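## Task

Place every plastic enclosure in the red tote and every bolt in the beige tote. Nothing may count as placed if the robot is still holding it there at the end, and all objects must settle and stop moving shortly after you finish. Open the grippers and withdraw the arms at the end.

## Robot and tools

ROBOT. Two six-joint arms, left_arm and right_arm, each ending in a two-finger parallel gripper. Their bases sit in the scene frame at left_arm (-0.042, +0.332, 0) with quat_wxyz (+0.996, 0, 0, -0.090) and right_arm (-0.013, -0.227, 0) with quat_wxyz (+1.000, 0, 0, +0.024). Joint ranges in rad, base to hand: waist -2.618 to 3.054, shoulder 0.000 to 3.142, elbow 0.000 to 3.142, wrist pitch -1.571 to 1.571, wrist yaw -1.571 to 1.571, wrist roll -2.094 to 2.094. The elbow cannot quite straighten.

FRAME. One scene frame for everything: origin on the tabletop midway between the arms, +x out across the table, +z up, left_arm on the +y side. The arm names do not tell you which side of a picture an arm appears on. The gripper's fingers extend along its own +z axis and close along its y axis. end_effector_position is the midpoint between the pads, roughly 1 cm short of the fingertips. Reported hand positions may be slightly wrong, worse when reaching far, and arms tend to stop a centimetre or more from the commanded pose, usually below it.

ROW FORMAT. A row is one flat list of 16 numbers covering both arms: left_arm x, y, z, qw, qx, qy, qz, opening, then right_arm in the same order. x, y, z are an absolute target position in metres in the scene frame; the quaternion is an absolute target orientation, w first, in the scene frame. Opening is a scale from -1 (closed) to +1 (fully open, 0.094 m). Optionally 12 more numbers, each 0 to 1, scale each joint's stiffness (left's 6 joints, then right's 6, in Joint positions order); a scale stays until changed. To hold an arm still, resend its full last reported pose and desired opening every call; to keep an orientation fixed, repeat the same quaternion rather than copying a drifted reported one.

execute_actions(actions): a list of up to 15 actions; each action is a list of up to 15 rows, one row per 1/30 s step; a short action repeats its final row for the remaining steps. An empty list just returns state and images. Each step, the commanded pose is clipped to within 70 mm and 16 degrees of the measured one, so distant targets need several actions. Any target more than 0.6 m from the gripper's starting position along any of that gripper's axes makes the action refused for both arms; if the first action fails this or any action is malformed, nothing moves.

move(target, speed, blocking): target is one 16-number row (absolute poses plus openings). Each gripper travels a straight line, shorter way round in rotation, and both arrive together, taking 0.5 to 10 s (cut off at 10 s). speed is the path top speed in m/s, 0.002 to 0.5, default 0.25; rotation up to twice that in rad/s. Openings are applied at the start. Paths ignore obstacles and the other arm, and the real hand can lag, wander and overshoot the speed, especially near full reach. Faster contact and aiming deeper past a surface both press harder. blocking=false returns after 0.5 s while motion continues; then only wait or stop is accepted until a result shows the move ended. The result adds a move: line with the ending (done, off_target, moving, held, fault) and limits hit (paced = pose clipped; held = a check blocked steps, after which the arm may surge), plus each gripper's distance from its target.

wait(seconds): 0 to 10; lets time pass with last commands held; returns early if a running move ends. stop(): brakes a running move (needs stopping distance; fingers keep moving). zoom_image(camera, region): camera is cam_low, cam_left_wrist or cam_right_wrist; region [x0, y0, x1, y1] in that image's pixels, at most 504 by 504. read_manual(section): licence texts only. finished_scene(scene): ends the current scene by its number once the robot has settled; irreversible; the result reports success and gives the next task.

RESULTS. State line gives each gripper's position and quat_wxyz. grip_measured is the finger opening on the command scale (last Joint positions value is metres); each gripper may read off by about 1 mm. Hand target lines show the pose the controller is currently driving toward. A pose unreachable line names an arm whose command the clearance check altered or blocked. FAULT and OVER-TEMPERATURE FAULT lines mean an arm stopped. Joint torques include gravity load and carry offsets and noise.

CAMERAS. cam_low 504x504 fixed, two fisheye wrist cameras 616x616; calibration is approximate and may shift slightly per scene.

GRASPING AND CAUTIONS. To hold something, command an opening below grip_measured; about 0.03 under holds firmly, less holds gently. Pad force is roughly 50 to 62 N, lower for very thin parts. Objects may be tugged or nudged occasionally, so grip securely. Do not let arms collide or press on each other, do not drop, knock or push objects off the table, avoid slamming or hard pushes. Holding loads heats motors: warning at 75 °C, a 10 s stop at 90 °C, and at 100 °C the arm goes limp and falls. Everything keeps running while you compose replies. Finish with grippers open and arms clear of the totes and objects.

Each tool is called after "Emit:" by a JSON object that holds its "fn" and its "kwargs", one argument or row to a line.

## Session

I'll start by looking at the current state of the scene.

Emit:
{"fn": "execute_actions", "kwargs": {
  "actions": []
}}

Scene clock: 0.00 s.
left_arm: end_effector_position=(+0.2176, +0.0461, +0.1624) grip_measured=+1.000 end_effector_quat_wxyz=(+0.191, +0.851, +0.490, -0.014) | right_arm: end_effector_position=(+0.3712, -0.2341, +0.2686) grip_measured=+1.000 end_effector_quat_wxyz=(+0.187, -0.187, +0.952, -0.151)
Joint positions: left_arm=[-0.599  1.668  1.475 -1.012  0.127  1.295  0.094] | right_arm=[ 0.05   1.711  1.924 -1.368  0.26  -0.345  0.094]
Joint velocities: left_arm=[ 0.007 -0.022  0.002 -0.022  0.051  0.022  0.   ] | right_arm=[ 0.002 -0.017 -0.002 -0.051 -0.022 -0.051  0.   ]
Joint torques (N m, as the arm reports them, + toward a larger angle): no reading
Hand target (left_arm): +0.215, +0.047, +0.162; +0.187, +0.851, +0.491, -0.018
Hand target (right_arm): +0.372, -0.234, +0.278; +0.203, -0.182, +0.950, -0.153
Joint stiffness scale: left_arm=[1. 1. 1. 1. 1. 1.] | right_arm=[1. 1. 1. 1. 1. 1.]

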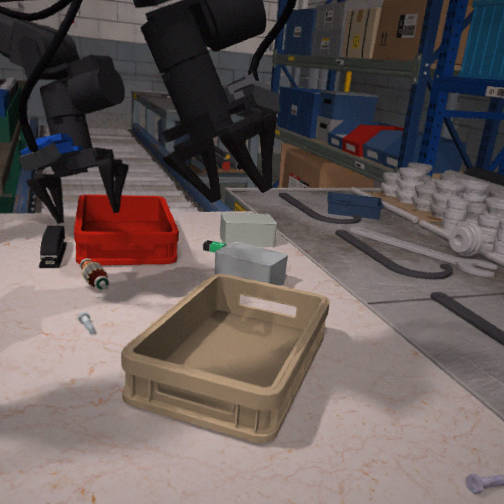

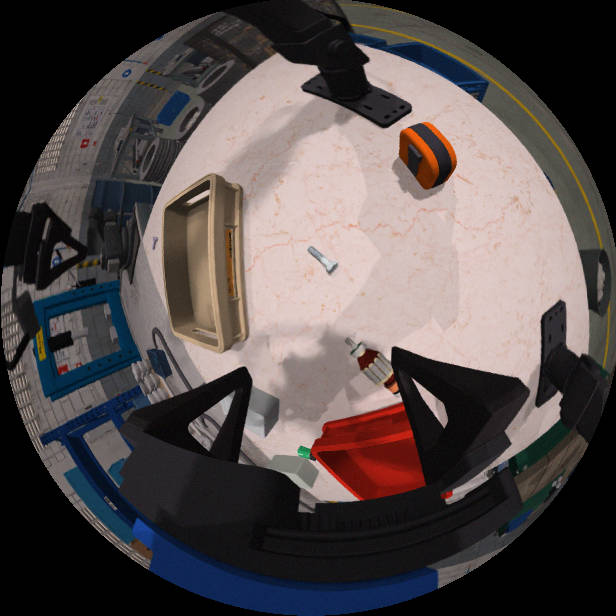

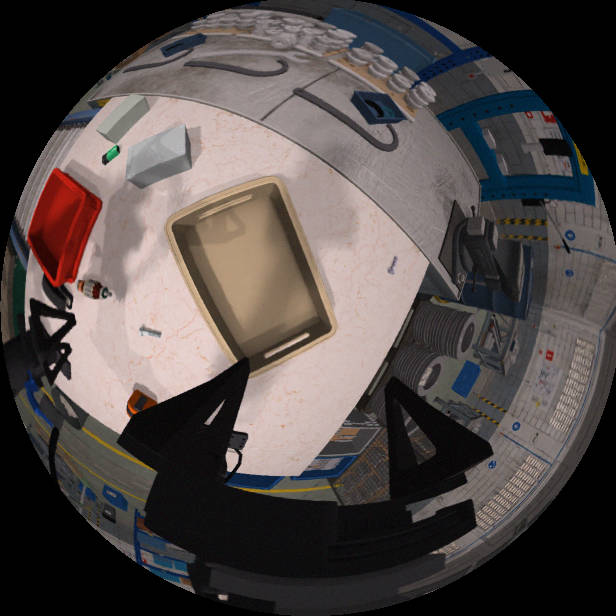

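Emit:
{"fn": "zoom_image", "kwargs": {
  "camera": "cam_low",
  "region": [0, 180, 320, 360]
}}

Emit:
{"fn": "zoom_image", "kwargs": {
  "camera": "cam_low",
  "region": [380, 400, 504, 504]
}}

Emit:
{"fn": "zoom_image", "kwargs": {
  "camera": "cam_right_wrist",
  "region": [20, 60, 460, 420]
}}

Emit:
{"fn": "zoom_image", "kwargs": {
  "camera": "cam_left_wrist",
  "region": [120, 100, 520, 520]
}}

Region (0, 180, 320, 360) of cam_low's 504x504 image, scaled by 1.575, with more detail than that image has; it fills the top 284 rows of this view, and the rest is white.

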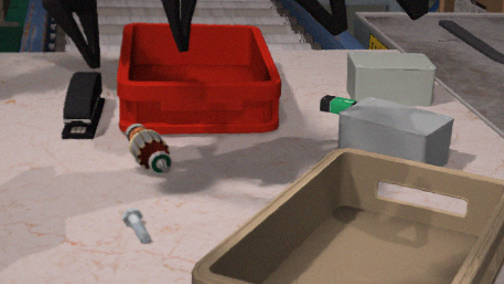

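Region (380, 400, 504, 504) of cam_low's 504x504 image, scaled by 4.065, with more detail than that image has; it fills the top 423 rows of this view, and the rest is white.

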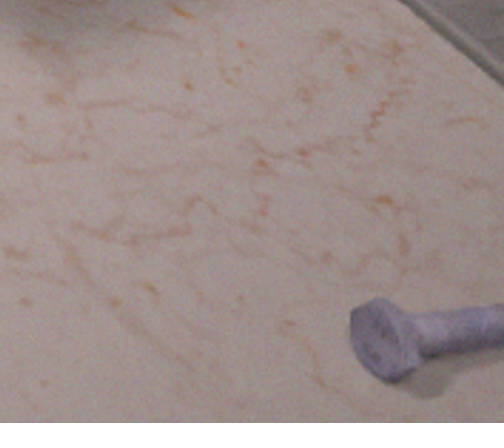

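Region (20, 60, 460, 420) of cam_right_wrist's 616x616 image, scaled by 1.145, with more detail than that image has; it fills the top 412 rows of this view, and the rest is white.

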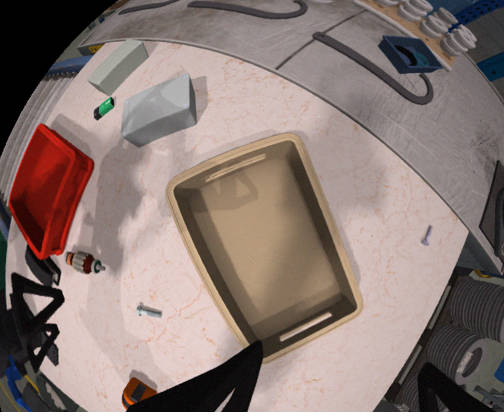

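Region (120, 100, 520, 520) of cam_left_wrist's 616x616 image, scaled by 1.200, with more detail than that image has; it fills the left 480 columns of this view, and the rest is white.

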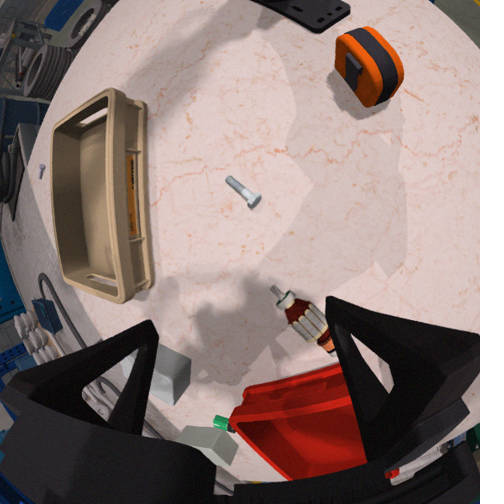

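Emit:
{"fn": "zoom_image", "kwargs": {
  "camera": "cam_low",
  "region": [190, 200, 310, 300]
}}

Emit:
{"fn": "zoom_image", "kwargs": {
  "camera": "cam_low",
  "region": [20, 180, 200, 350]
}}

Emit:
{"fn": "zoom_image", "kwargs": {
  "camera": "cam_right_wrist",
  "region": [20, 80, 220, 240]
}}

Emit:
{"fn": "zoom_image", "kwargs": {
  "camera": "cam_right_wrist",
  "region": [340, 220, 460, 320]
}}

Region (190, 200, 310, 300) of cam_low's 504x504 image, scaled by 4.200, with more detail than that image has.

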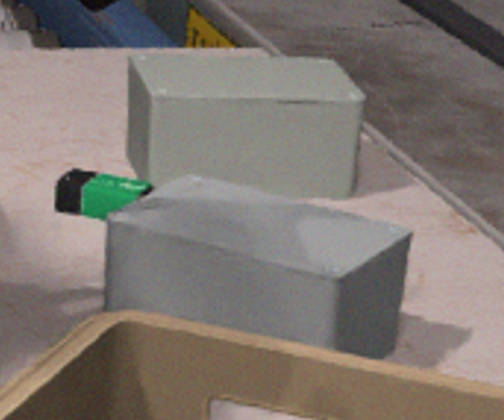

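Region (20, 180, 200, 350) of cam_low's 504x504 image, scaled by 2.800, with more detail than that image has.

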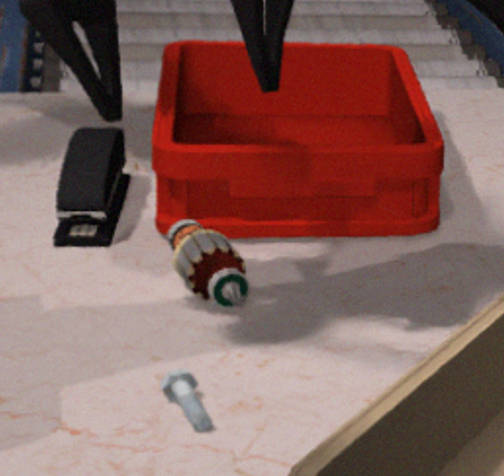

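Region (20, 80, 220, 240) of cam_right_wrist's 616x616 image, scaled by 2.520, with more detail than that image has; it fills the top 403 rows of this view, and the rest is white.

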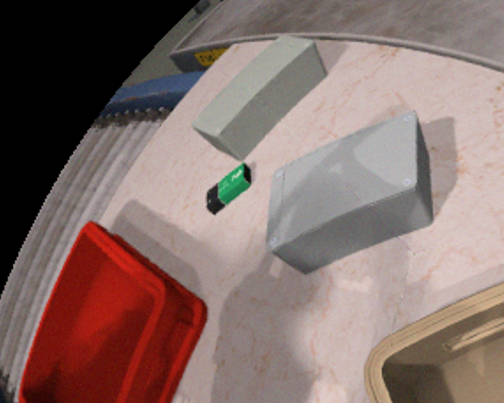

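Region (340, 220, 460, 320) of cam_right_wrist's 616x616 image, scaled by 4.200, with more detail than that image has.

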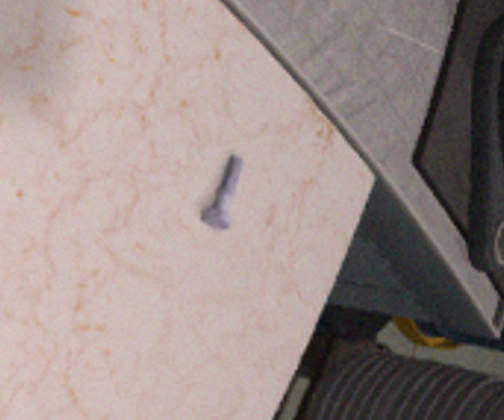

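Emit:
{"fn": "zoom_image", "kwargs": {
  "camera": "cam_low",
  "region": [110, 260, 350, 460]
}}

Region (110, 260, 350, 460) of cam_low's 504x504 image, scaled by 2.100, with more detail than that image has.

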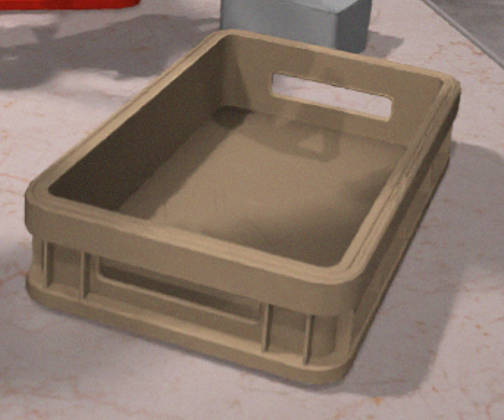

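Emit:
{"fn": "move", "kwargs": {
  "target": [0.4875, 0.165, 0.12, 0.2355, 0.4006, 0.879, -0.1073, 1.0, 0.53, -0.474, 0.09, 0.342, 0, 0.94, 0, 1.0],
  "speed": 0.35
}}

Scene clock: 14.30 s.
left_arm: end_effector_position=(+0.4929, +0.1628, +0.1236) grip_measured=+1.000 end_effector_quat_wxyz=(+0.251, +0.406, +0.873, -0.097) | right_arm: end_effector_position=(+0.5170, -0.4712, +0.0668) grip_measured=+1.000 end_effector_quat_wxyz=(+0.313, +0.002, +0.950, +0.009)
Joint positions: left_arm=[-0.037  2.32   2.187 -0.971  0.292  0.584  0.094] | right_arm=[-0.578  2.343  1.951 -0.619 -0.319 -0.433  0.094]
Joint velocities: left_arm=[-0.017  0.007 -0.017 -0.007 -0.007 -0.051  0.   ] | right_arm=[ 0.002 -0.007  0.002 -0.037  0.007 -0.022  0.   ]
Joint torques (N m, as the arm reports them, + toward a larger angle): left_arm=[  0.11 -13.     7.74   1.16   0.27  -0.06] | right_arm=[ -0.34 -12.2    8.91   1.41  -0.27   0.1 ]
Hand target (left_arm): +0.491, +0.162, +0.119; +0.241, +0.401, +0.877, -0.106
Hand target (right_arm): +0.526, -0.475, +0.088; +0.339, +0.002, +0.941, +0.004
Off the commanded pose (left_arm): 0.007 m, 2 deg.
Off the commanded pose (right_arm): 0.027 m, 4 deg.
Joint stiffness scale: left_arm=[1. 1. 1. 1. 1. 1.] | right_arm=[1. 1. 1. 1. 1. 1.]
move: off_target (right_arm)
camera_calibration (this result's frames):
cam_left_wrist: T_world_to_cam=[[-0.8282, -0.53231, -0.175302, 0.522465], [-0.509211, 0.845387, -0.161322, 0.17007], [0.234072, -0.0443415, -0.971208, 0.115193], [0, 0, 0, 1]] pos_world=[0.492343, 0.139446, 0.230902]
cam_right_wrist: T_world_to_cam=[[0.139256, -0.990095, 0.0178856, -0.529082], [-0.977744, -0.140336, -0.155959, 0.498779], [0.156924, 0.0042306, -0.987602, 0.0896524], [0, 0, 0, 1]] pos_world=[0.547287, -0.454224, 0.175793]

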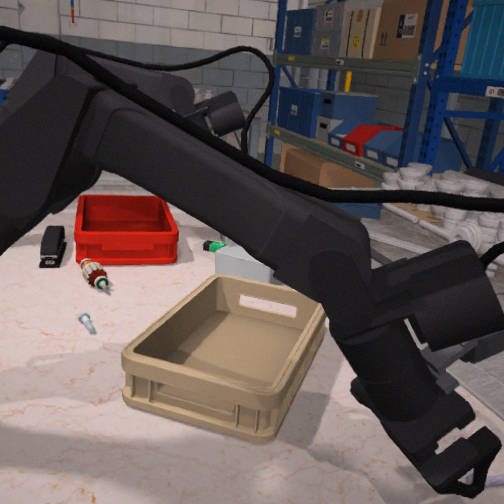

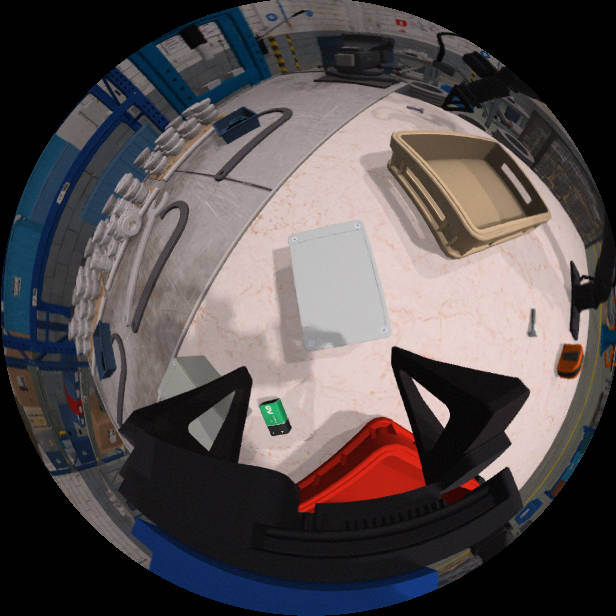

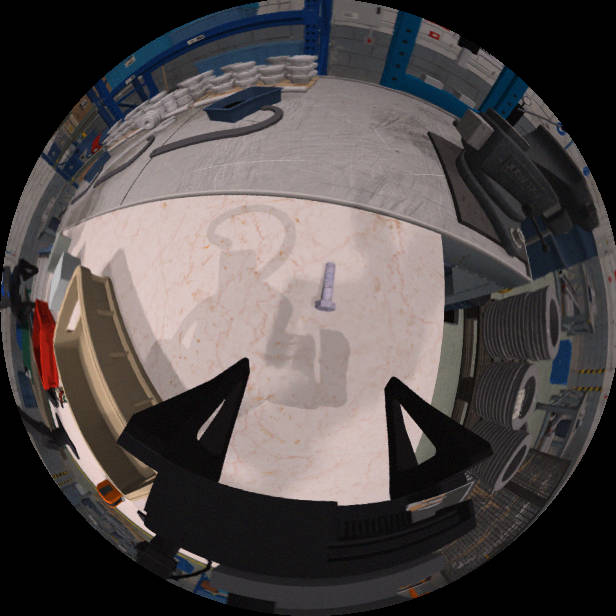

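Emit:
{"fn": "zoom_image", "kwargs": {
  "camera": "cam_left_wrist",
  "region": [230, 200, 450, 420]
}}

Emit:
{"fn": "zoom_image", "kwargs": {
  "camera": "cam_right_wrist",
  "region": [230, 240, 430, 420]
}}

Region (230, 200, 450, 420) of cam_left_wrist's 616x616 image, scaled by 2.291, with more detail than that image has.

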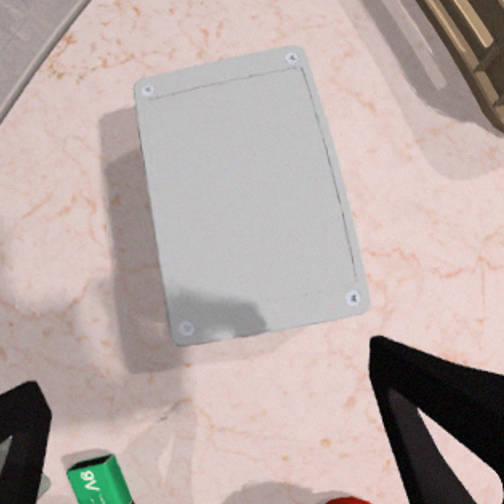

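Region (230, 240, 430, 420) of cam_right_wrist's 616x616 image, scaled by 2.520, with more detail than that image has; it fills the top 454 rows of this view, and the rest is white.

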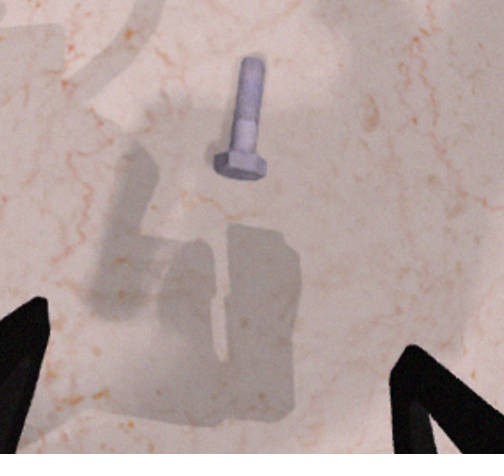

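Emit:
{"fn": "move", "kwargs": {
  "target": [0.482, 0.140, 0.105, 0.2369, 0.389, 0.8841, -0.1042, 1.0, 0.565, -0.469, 0.07, 0.342, 0, 0.94, 0, -0.2],
  "speed": 0.15
}}

Scene clock: 19.40 s.
left_arm: end_effector_position=(+0.4847, +0.1395, +0.1050) grip_measured=+1.000 end_effector_quat_wxyz=(+0.240, +0.393, +0.882, -0.103) | right_arm: end_effector_position=(+0.5582, -0.4686, +0.0569) grip_measured=-0.199 end_effector_quat_wxyz=(+0.330, -0.001, +0.944, +0.004)
Joint positions: left_arm=[-0.088  2.32   2.119 -0.911  0.27   0.508  0.094] | right_arm=[-0.536  2.485  2.143 -0.618 -0.305 -0.394  0.038]
Joint velocities: left_arm=[ 0.017  0.007  0.007  0.007 -0.022 -0.022  0.   ] | right_arm=[-0.002 -0.002  0.007 -0.037 -0.007 -0.022 -0.001]
Joint torques (N m, as the arm reports them, + toward a larger angle): left_arm=[ -0.02 -15.22   5.56   1.32   0.11  -0.09] | right_arm=[  0.27 -12.29   9.     1.32  -0.11   0.12]
Hand target (left_arm): +0.482, +0.140, +0.105; +0.237, +0.389, +0.884, -0.104
Hand target (right_arm): +0.565, -0.469, +0.070; +0.342, +0.000, +0.940, +0.000
Off the commanded pose (left_arm): 0.003 m, 1 deg.
Off the commanded pose (right_arm): 0.015 m, 2 deg.
Joint stiffness scale: left_arm=[1. 1. 1. 1. 1. 1.] | right_arm=[1. 1. 1. 1. 1. 1.]
move: off_target (right_arm)
camera_calibration (this result's frames):
cam_left_wrist: T_world_to_cam=[[-0.819977, -0.553241, -0.146839, 0.495958], [-0.534308, 0.831815, -0.15033, 0.195564], [0.205311, -0.0448095, -0.97767, 0.112658], [0, 0, 0, 1]] pos_world=[0.488036, 0.11676, 0.212367]
cam_right_wrist: T_world_to_cam=[[0.141299, -0.989392, 0.0337392, -0.533748], [-0.97085, -0.145155, -0.190736, 0.533685], [0.19361, -0.00580483, -0.981061, 0.0478084], [0, 0, 0, 1]] pos_world=[0.58429, -0.450341, 0.166704]

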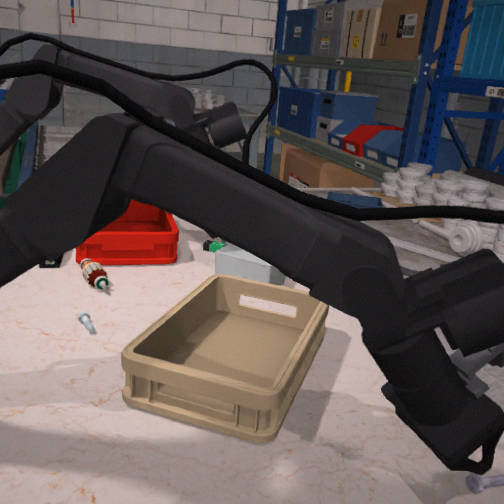

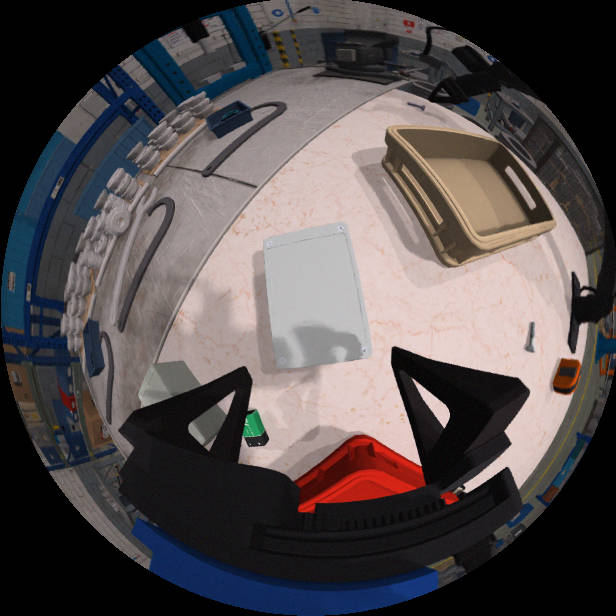

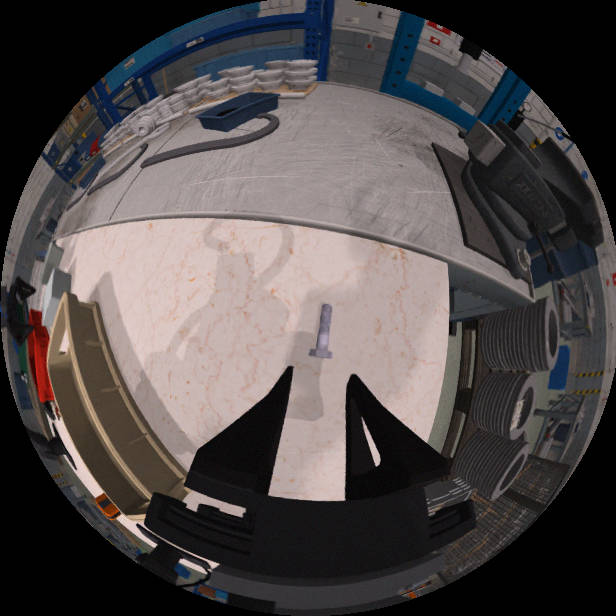

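Emit:
{"fn": "zoom_image", "kwargs": {
  "camera": "cam_left_wrist",
  "region": [220, 200, 440, 420]
}}

Emit:
{"fn": "zoom_image", "kwargs": {
  "camera": "cam_right_wrist",
  "region": [240, 270, 400, 430]
}}

Region (220, 200, 440, 420) of cam_left_wrist's 616x616 image, scaled by 2.291, with more detail than that image has.

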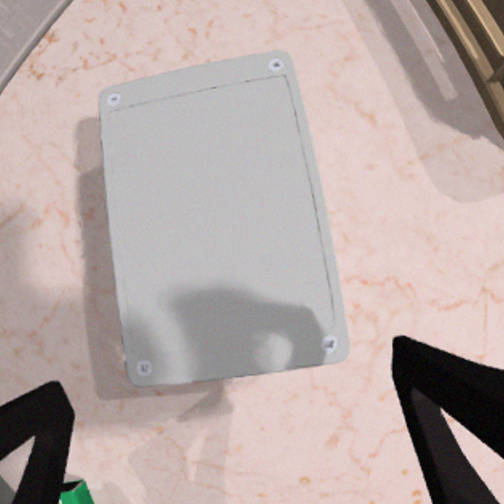

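Region (240, 270, 400, 430) of cam_right_wrist's 616x616 image, scaled by 3.150, with more detail than that image has.

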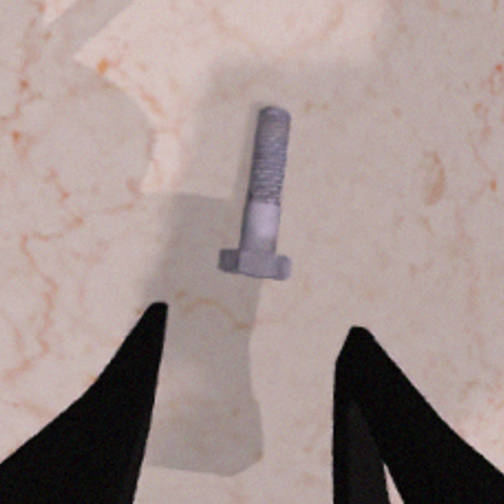

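Emit:
{"fn": "move", "kwargs": {
  "target": [0.511, 0.111, 0.046, 0.2369, 0.389, 0.8841, -0.1042, 1.0, 0.585, -0.4655, 0.038, 0.342, 0, 0.94, 0, -0.2],
  "speed": 0.1
}}

Scene clock: 22.50 s.
left_arm: end_effector_position=(+0.5087, +0.1149, +0.0462) grip_measured=+1.000 end_effector_quat_wxyz=(+0.235, +0.390, +0.884, -0.103) | right_arm: end_effector_position=(+0.5730, -0.4655, +0.0208) grip_measured=-0.199 end_effector_quat_wxyz=(+0.321, +0.003, +0.947, +0.008)
Joint positions: left_arm=[-0.123  2.497  2.203 -0.817  0.252  0.47   0.094] | right_arm=[-0.517  2.596  2.216 -0.596 -0.291 -0.375  0.038]
Joint velocities: left_arm=[-0.007 -0.012 -0.007  0.007  0.007  0.007  0.   ] | right_arm=[-0.002 -0.007  0.022  0.051  0.051  0.007 -0.   ]
Joint torques (N m, as the arm reports them, + toward a larger angle): left_arm=[ -0.63 -14.7    7.95   1.37   0.12  -0.1 ] | right_arm=[  0.58 -12.92   9.06   1.46  -0.11   0.11]
Hand target (left_arm): +0.510, +0.111, +0.046; +0.237, +0.389, +0.884, -0.104
Hand target (right_arm): +0.584, -0.465, +0.038; +0.342, -0.000, +0.940, +0.000
Off the commanded pose (left_arm): 0.005 m, 0 deg.
Off the commanded pose (right_arm): 0.021 m, 3 deg.
Joint stiffness scale: left_arm=[1. 1. 1. 1. 1. 1.] | right_arm=[1. 1. 1. 1. 1. 1.]
move: off_target (right_arm)
camera_calibration (this result's frames):
cam_left_wrist: T_world_to_cam=[[-0.817812, -0.558029, -0.140666, 0.492501], [-0.540858, 0.828798, -0.14341, 0.223321], [0.196611, -0.0412023, -0.979615, 0.0531965], [0, 0, 0, 1]] pos_world=[0.513099, 0.0919338, 0.153417]
cam_right_wrist: T_world_to_cam=[[0.137838, -0.990206, 0.0222037, -0.529745], [-0.974879, -0.139596, -0.173562, 0.546192], [0.174962, 0.00227756, -0.984573, 0.0241466], [0, 0, 0, 1]] pos_world=[0.601265, -0.448365, 0.130334]

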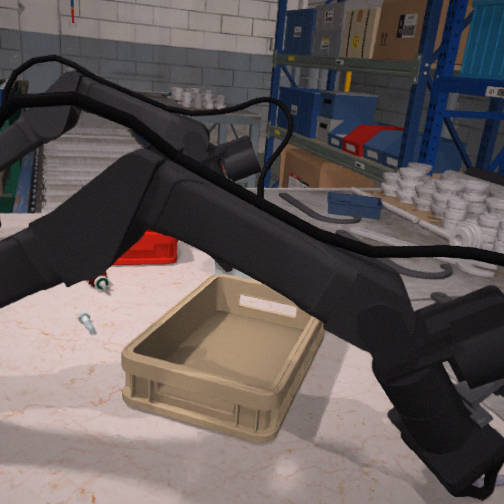

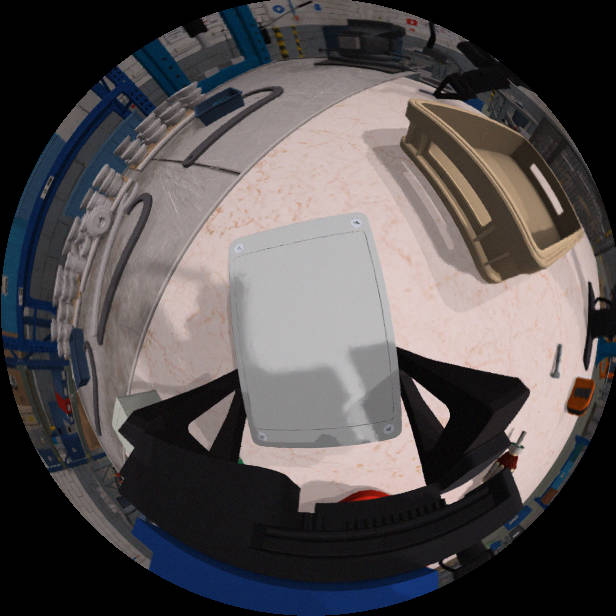

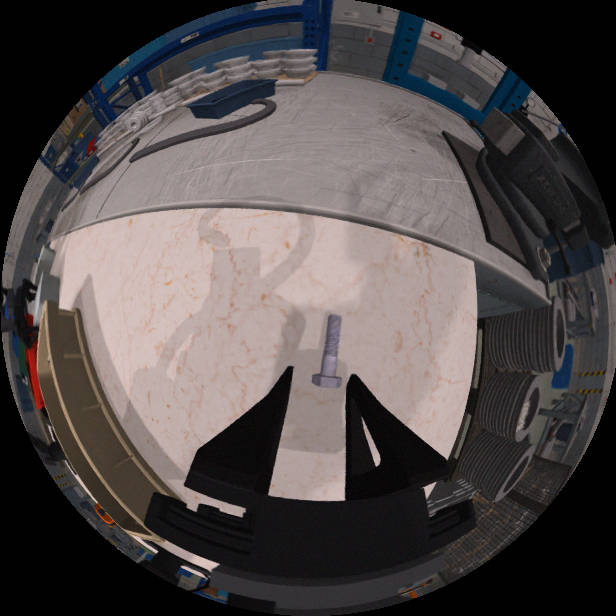

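Emit:
{"fn": "zoom_image", "kwargs": {
  "camera": "cam_right_wrist",
  "region": [260, 290, 400, 430]
}}

Emit:
{"fn": "zoom_image", "kwargs": {
  "camera": "cam_low",
  "region": [384, 404, 504, 504]
}}

Region (260, 290, 400, 430) of cam_right_wrist's 616x616 image, scaled by 3.600, with more detail than that image has.

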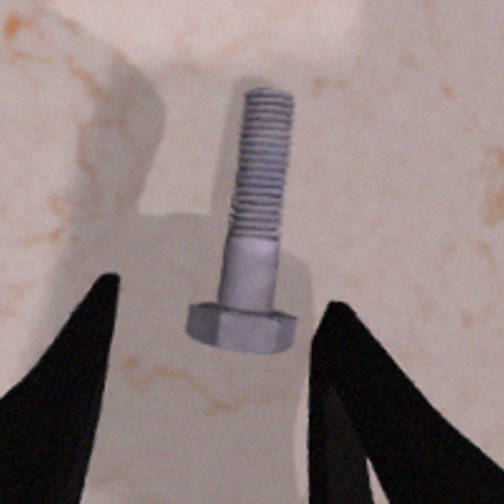

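Region (384, 404, 504, 504) of cam_low's 504x504 image, scaled by 4.200, with more detail than that image has.

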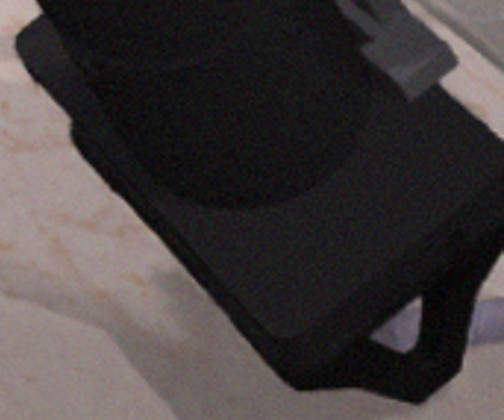

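Emit:
{"fn": "move", "kwargs": {
  "target": [0.511, 0.111, 0.046, 0.2369, 0.389, 0.8841, -0.1042, 0.62, 0.591, -0.4655, 0.031, 0.342, 0, 0.94, 0, -0.2],
  "speed": 0.03
}}

Scene clock: 24.20 s.
left_arm: end_effector_position=(+0.5089, +0.1150, +0.0462) grip_measured=+0.663 end_effector_quat_wxyz=(+0.236, +0.390, +0.884, -0.103) | right_arm: end_effector_position=(+0.5803, -0.4697, +0.0174) grip_measured=-0.199 end_effector_quat_wxyz=(+0.327, +0.004, +0.945, +0.004)
Joint positions: left_arm=[-0.123  2.497  2.203 -0.816  0.251  0.469  0.078] | right_arm=[-0.517  2.633  2.265 -0.593 -0.289 -0.37   0.038]
Joint velocities: left_arm=[-0.007  0.007 -0.017 -0.066 -0.007  0.022 -0.001] | right_arm=[-0.012  0.012  0.012  0.11  -0.022 -0.007 -0.   ]
Joint torques (N m, as the arm reports them, + toward a larger angle): left_arm=[ -0.44 -14.71   8.01   1.27   0.12  -0.08] | right_arm=[  1.1  -12.88   8.93   1.38  -0.11   0.11]
Hand target (left_arm): +0.511, +0.111, +0.046; +0.237, +0.389, +0.884, -0.104
Hand target (right_arm): +0.590, -0.465, +0.031; +0.342, +0.000, +0.940, +0.000
Off the commanded pose (left_arm): 0.005 m, 0 deg.
Off the commanded pose (right_arm): 0.018 m, 2 deg.
Joint stiffness scale: left_arm=[1. 1. 1. 1. 1. 1.] | right_arm=[1. 1. 1. 1. 1. 1.]
move: off_target (right_arm)
camera_calibration (this result's frames):
cam_left_wrist: T_world_to_cam=[[-0.817217, -0.558627, -0.141745, 0.492591], [-0.541425, 0.828433, -0.143378, 0.223675], [0.197521, -0.0404265, -0.979465, 0.0526315], [0, 0, 0, 1]] pos_world=[0.513261, 0.0920029, 0.153443]
cam_right_wrist: T_world_to_cam=[[0.132941, -0.990673, 0.0298837, -0.532314], [-0.973235, -0.136185, -0.185116, 0.553019], [0.187459, -0.00447447, -0.982262, 0.00905659], [0, 0, 0, 1]] pos_world=[0.607286, -0.451996, 0.127176]

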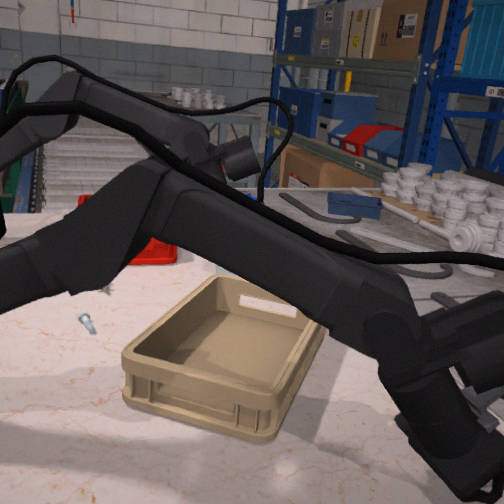

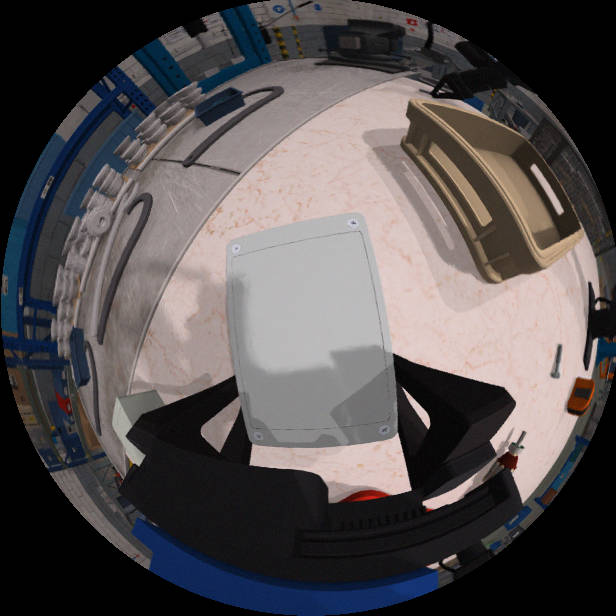

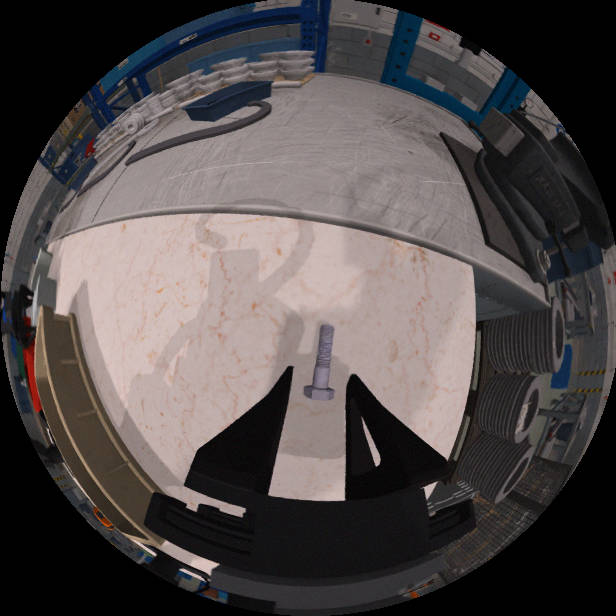

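Emit:
{"fn": "zoom_image", "kwargs": {
  "camera": "cam_right_wrist",
  "region": [260, 300, 400, 440]
}}

Region (260, 300, 400, 440) of cam_right_wrist's 616x616 image, scaled by 3.600, with more detail than that image has.

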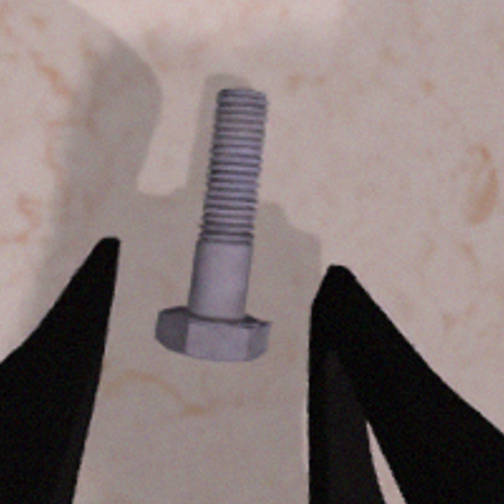

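Emit:
{"fn": "move", "kwargs": {
  "target": [0.511, 0.111, 0.046, 0.2369, 0.389, 0.8841, -0.1042, 0.62, 0.591, -0.462, 0.023, 0.342, 0, 0.94, 0, -0.2],
  "speed": 0.02
}}

Scene clock: 27.70 s.
left_arm: end_effector_position=(+0.5089, +0.1150, +0.0462) grip_measured=+0.663 end_effector_quat_wxyz=(+0.236, +0.390, +0.884, -0.103) | right_arm: end_effector_position=(+0.5860, -0.4657, +0.0200) grip_measured=-0.199 end_effector_quat_wxyz=(+0.334, +0.000, +0.942, +0.001)
Joint positions: left_arm=[-0.123  2.497  2.203 -0.816  0.251  0.469  0.078] | right_arm=[-0.507  2.633  2.266 -0.575 -0.285 -0.366  0.038]
Joint velocities: left_arm=[-0.002 -0.012  0.007 -0.037 -0.037 -0.007  0.   ] | right_arm=[-0.017  0.007  0.002  0.066  0.007 -0.051  0.   ]
Joint torques (N m, as the arm reports them, + toward a larger angle): left_arm=[ -0.44 -14.56   8.12   1.33   0.12  -0.06] | right_arm=[  0.71 -12.91   6.26   1.54  -0.11   0.12]
Hand target (left_arm): +0.511, +0.111, +0.046; +0.237, +0.389, +0.884, -0.104
Hand target (right_arm): +0.591, -0.462, +0.023; +0.342, -0.000, +0.940, +0.000
Off the commanded pose (left_arm): 0.005 m, 0 deg.
Off the commanded pose (right_arm): 0.007 m, 1 deg.
Joint stiffness scale: left_arm=[1. 1. 1. 1. 1. 1.] | right_arm=[1. 1. 1. 1. 1. 1.]
move: done
camera_calibration (this result's frames):
cam_left_wrist: T_world_to_cam=[[-0.817217, -0.558627, -0.141745, 0.492591], [-0.541425, 0.828433, -0.143378, 0.223675], [0.197521, -0.0404265, -0.979465, 0.0526315], [0, 0, 0, 1]] pos_world=[0.513261, 0.0920029, 0.153443]
cam_right_wrist: T_world_to_cam=[[0.137032, -0.989742, 0.0404178, -0.531338], [-0.969674, -0.142366, -0.198654, 0.554851], [0.20237, -0.0119702, -0.979236, -0.00178226], [0, 0, 0, 1]] pos_world=[0.611195, -0.446917, 0.129954]

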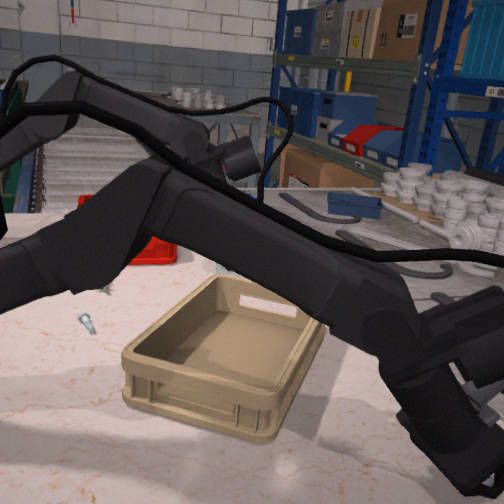

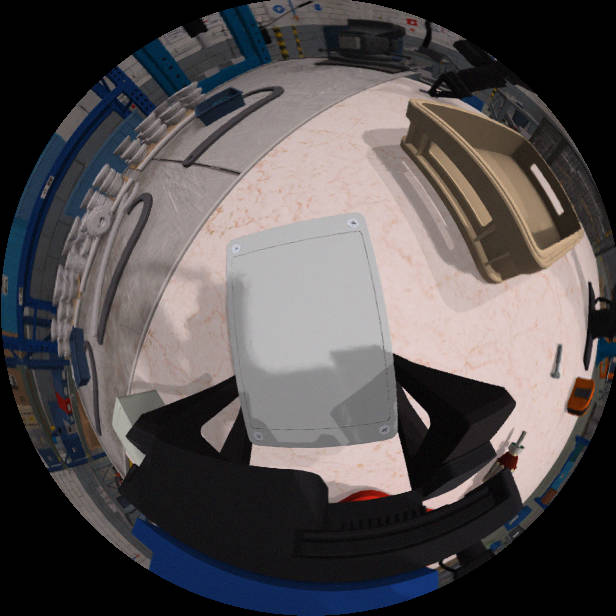

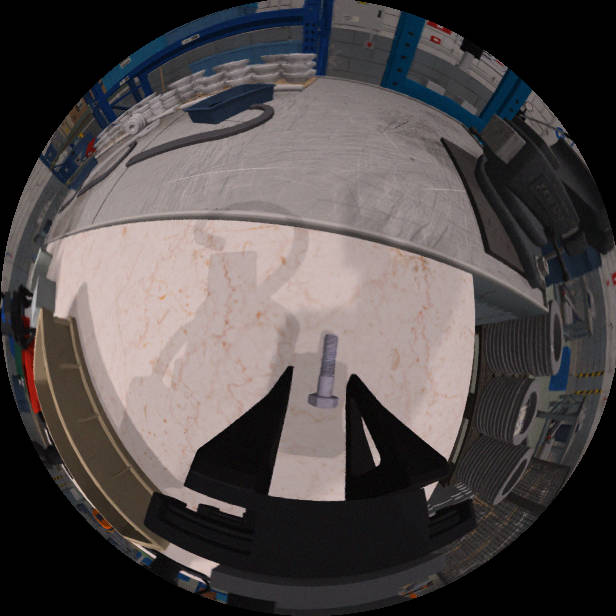

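Emit:
{"fn": "move", "kwargs": {
  "target": [0.49, 0.135, 0.135, 0.2369, 0.389, 0.8841, -0.1042, 0.62, 0.59, -0.464, 0.026, 0.342, 0, 0.94, 0, -0.7],
  "speed": 0.15
}}

Scene clock: 30.63 s.
left_arm: end_effector_position=(+0.4889, +0.1350, +0.1285) grip_measured=+0.663 end_effector_quat_wxyz=(+0.231, +0.386, +0.887, -0.100) | right_arm: end_effector_position=(+0.5860, -0.4658, +0.0200) grip_measured=-0.688 end_effector_quat_wxyz=(+0.334, +0.000, +0.942, +0.001)
Joint positions: left_arm=[-0.099  2.387  2.338 -1.076  0.253  0.484  0.078] | right_arm=[-0.507  2.633  2.266 -0.575 -0.284 -0.365  0.015]
Joint velocities: left_arm=[-0.017 -0.007 -0.002 -0.022  0.066  0.037  0.   ] | right_arm=[-0.007  0.002  0.007  0.066 -0.066  0.022 -0.   ]
Joint torques (N m, as the arm reports them, + toward a larger angle): left_arm=[  0.32 -15.14   7.64   1.27   0.25   0.1 ] | right_arm=[  0.3  -13.12   6.83   1.44  -0.12   0.08]
Hand target (left_arm): +0.490, +0.135, +0.135; +0.238, +0.389, +0.884, -0.104
Hand target (right_arm): +0.590, -0.464, +0.026; +0.342, +0.000, +0.940, +0.000
Off the commanded pose (left_arm): 0.007 m, 1 deg.
Off the commanded pose (right_arm): 0.007 m, 1 deg.
Joint stiffness scale: left_arm=[1. 1. 1. 1. 1. 1.] | right_arm=[1. 1. 1. 1. 1. 1.]
move: done
camera_calibration (this result's frames):
cam_left_wrist: T_world_to_cam=[[-0.812728, -0.565733, -0.13935, 0.497537], [-0.550844, 0.824004, -0.13262, 0.211935], [0.189853, -0.0310238, -0.981322, 0.140683], [0, 0, 0, 1]] pos_world=[0.494397, 0.111202, 0.235495]
cam_right_wrist: T_world_to_cam=[[0.136292, -0.989824, 0.0409039, -0.531115], [-0.969767, -0.141739, -0.198652, 0.555207], [0.202428, -0.0125927, -0.979216, -0.00209132], [0, 0, 0, 1]] pos_world=[0.611231, -0.447042, 0.12997]

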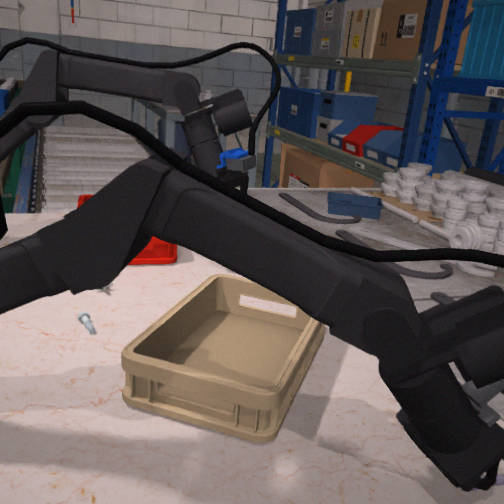

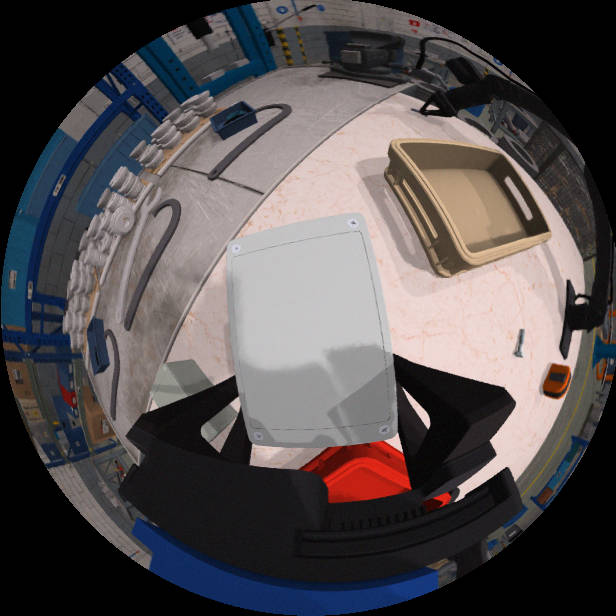

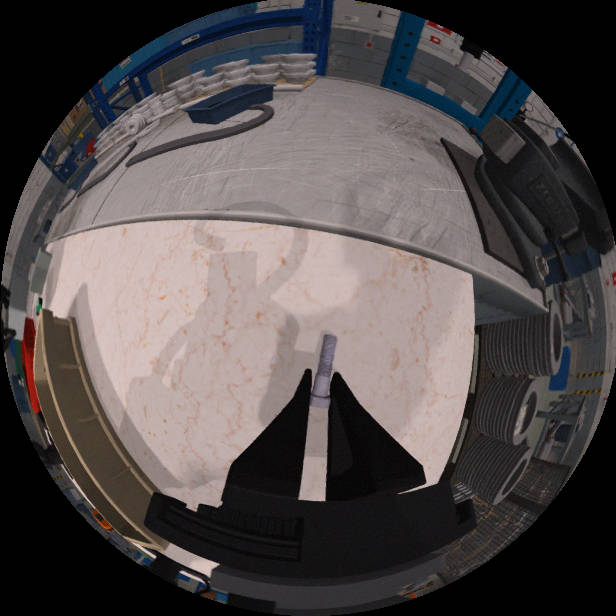

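Emit:
{"fn": "zoom_image", "kwargs": {
  "camera": "cam_right_wrist",
  "region": [270, 310, 380, 430]
}}

Region (270, 310, 380, 430) of cam_right_wrist's 616x616 image, scaled by 4.200, with more detail than that image has; it fills the left 462 columns of this view, and the rest is white.

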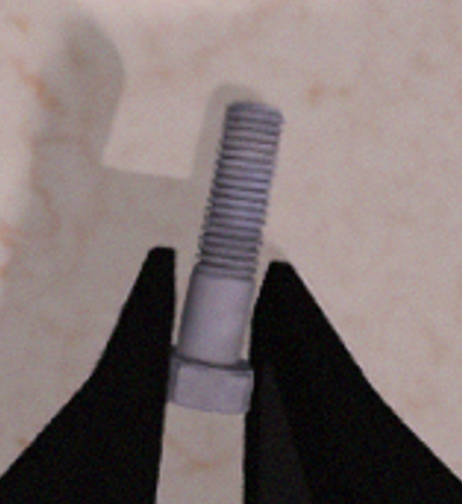

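Emit:
{"fn": "move", "kwargs": {
  "target": [0.319, 0.448, 0.16, 0.2583, 0.0589, 0.9641, -0.0158, 0.62, 0.55, -0.43, 0.13, 0.342, 0, 0.94, 0, -0.74],
  "speed": 0.25
}}

Scene clock: 33.10 s.
left_arm: end_effector_position=(+0.3298, +0.4592, +0.1590) grip_measured=+0.664 end_effector_quat_wxyz=(+0.261, +0.051, +0.964, -0.007) | right_arm: end_effector_position=(+0.5496, -0.4361, +0.1117) grip_measured=-0.727 end_effector_quat_wxyz=(+0.328, +0.002, +0.945, +0.003)
Joint positions: left_arm=[ 0.619  1.603  1.336 -0.834  0.252  0.486  0.078] | right_arm=[-0.485  2.348  2.115 -0.717 -0.269 -0.347  0.013]
Joint velocities: left_arm=[-0.007  0.007 -0.012 -0.007 -0.037 -0.051  0.002] | right_arm=[ 0.002 -0.022  0.017 -0.066  0.022 -0.022 -0.   ]
Joint torques (N m, as the arm reports them, + toward a larger angle): left_arm=[-0.1  -9.    5.57  1.32  0.26  0.11] | right_arm=[  0.81 -14.07   5.74   1.39  -0.11   0.12]
Hand target (left_arm): +0.327, +0.453, +0.162; +0.264, +0.060, +0.963, -0.013
Hand target (right_arm): +0.551, -0.430, +0.130; +0.342, -0.000, +0.940, +0.000
Off the commanded pose (left_arm): 0.016 m, 1 deg.
Off the commanded pose (right_arm): 0.019 m, 2 deg.
Joint stiffness scale: left_arm=[1. 1. 1. 1. 1. 1.] | right_arm=[1. 1. 1. 1. 1. 1.]
move: off_target (left_arm, right_arm)
camera_calibration (this result's frames):
cam_left_wrist: T_world_to_cam=[[-0.237358, -0.959073, -0.154404, 0.549179], [-0.953971, 0.260124, -0.149251, 0.255708], [0.183306, 0.111871, -0.97667, 0.146666], [0, 0, 0, 1]] pos_world=[0.347405, 0.44378, 0.266204]
cam_right_wrist: T_world_to_cam=[[0.135464, -0.990182, 0.0344926, -0.499451], [-0.972401, -0.139545, -0.186983, 0.543398], [0.189961, -0.00821114, -0.981757, 0.104465], [0, 0, 0, 1]] pos_world=[0.576215, -0.417861, 0.221393]

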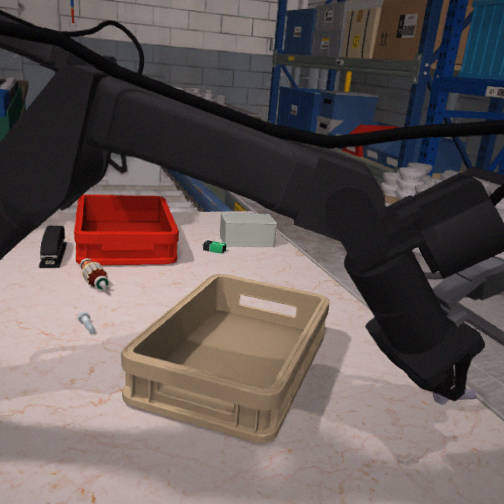

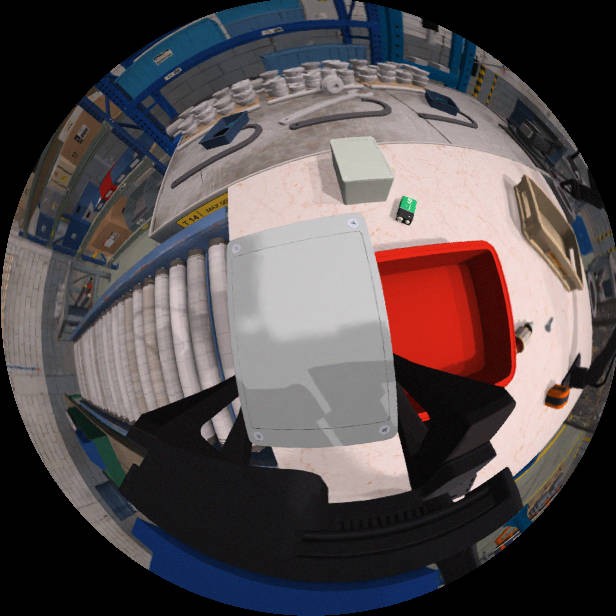

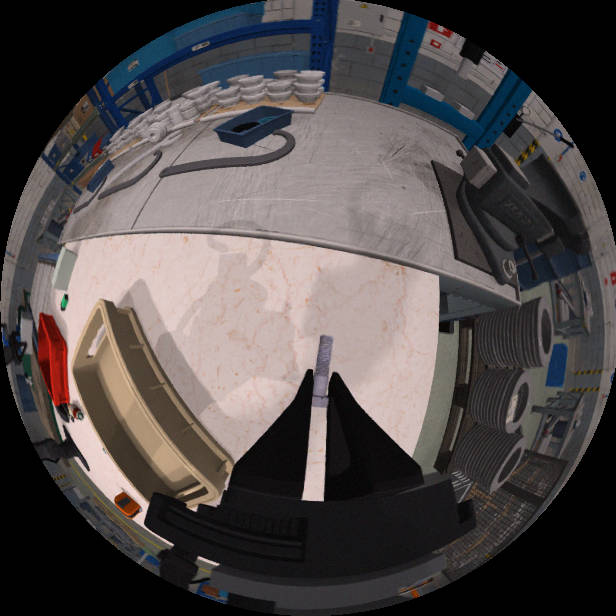

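Emit:
{"fn": "zoom_image", "kwargs": {
  "camera": "cam_left_wrist",
  "region": [200, 130, 560, 480]
}}

Emit:
{"fn": "zoom_image", "kwargs": {
  "camera": "cam_low",
  "region": [40, 130, 300, 300]
}}

Region (200, 130, 560, 480) of cam_left_wrist's 616x616 image, scaled by 1.400, with more detail than that image has; it fills the top 490 rows of this view, and the rest is white.

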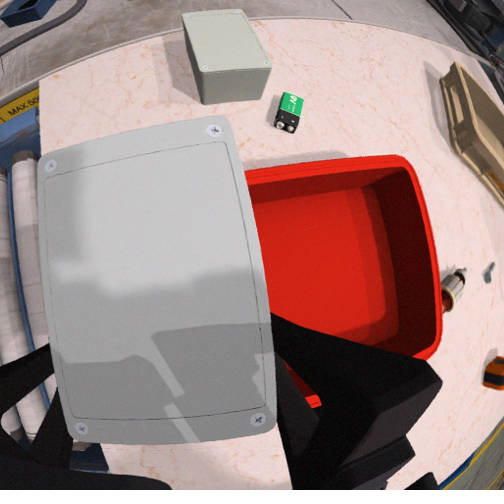

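Region (40, 130, 300, 300) of cam_low's 504x504 image, scaled by 1.938, with more detail than that image has; it fills the top 330 rows of this view, and the rest is white.

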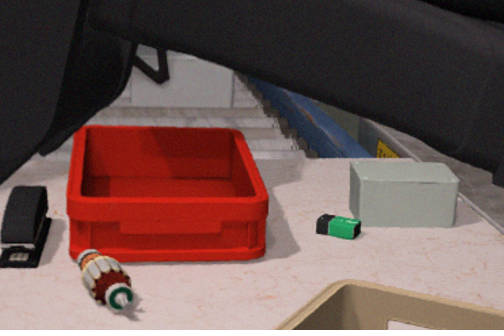

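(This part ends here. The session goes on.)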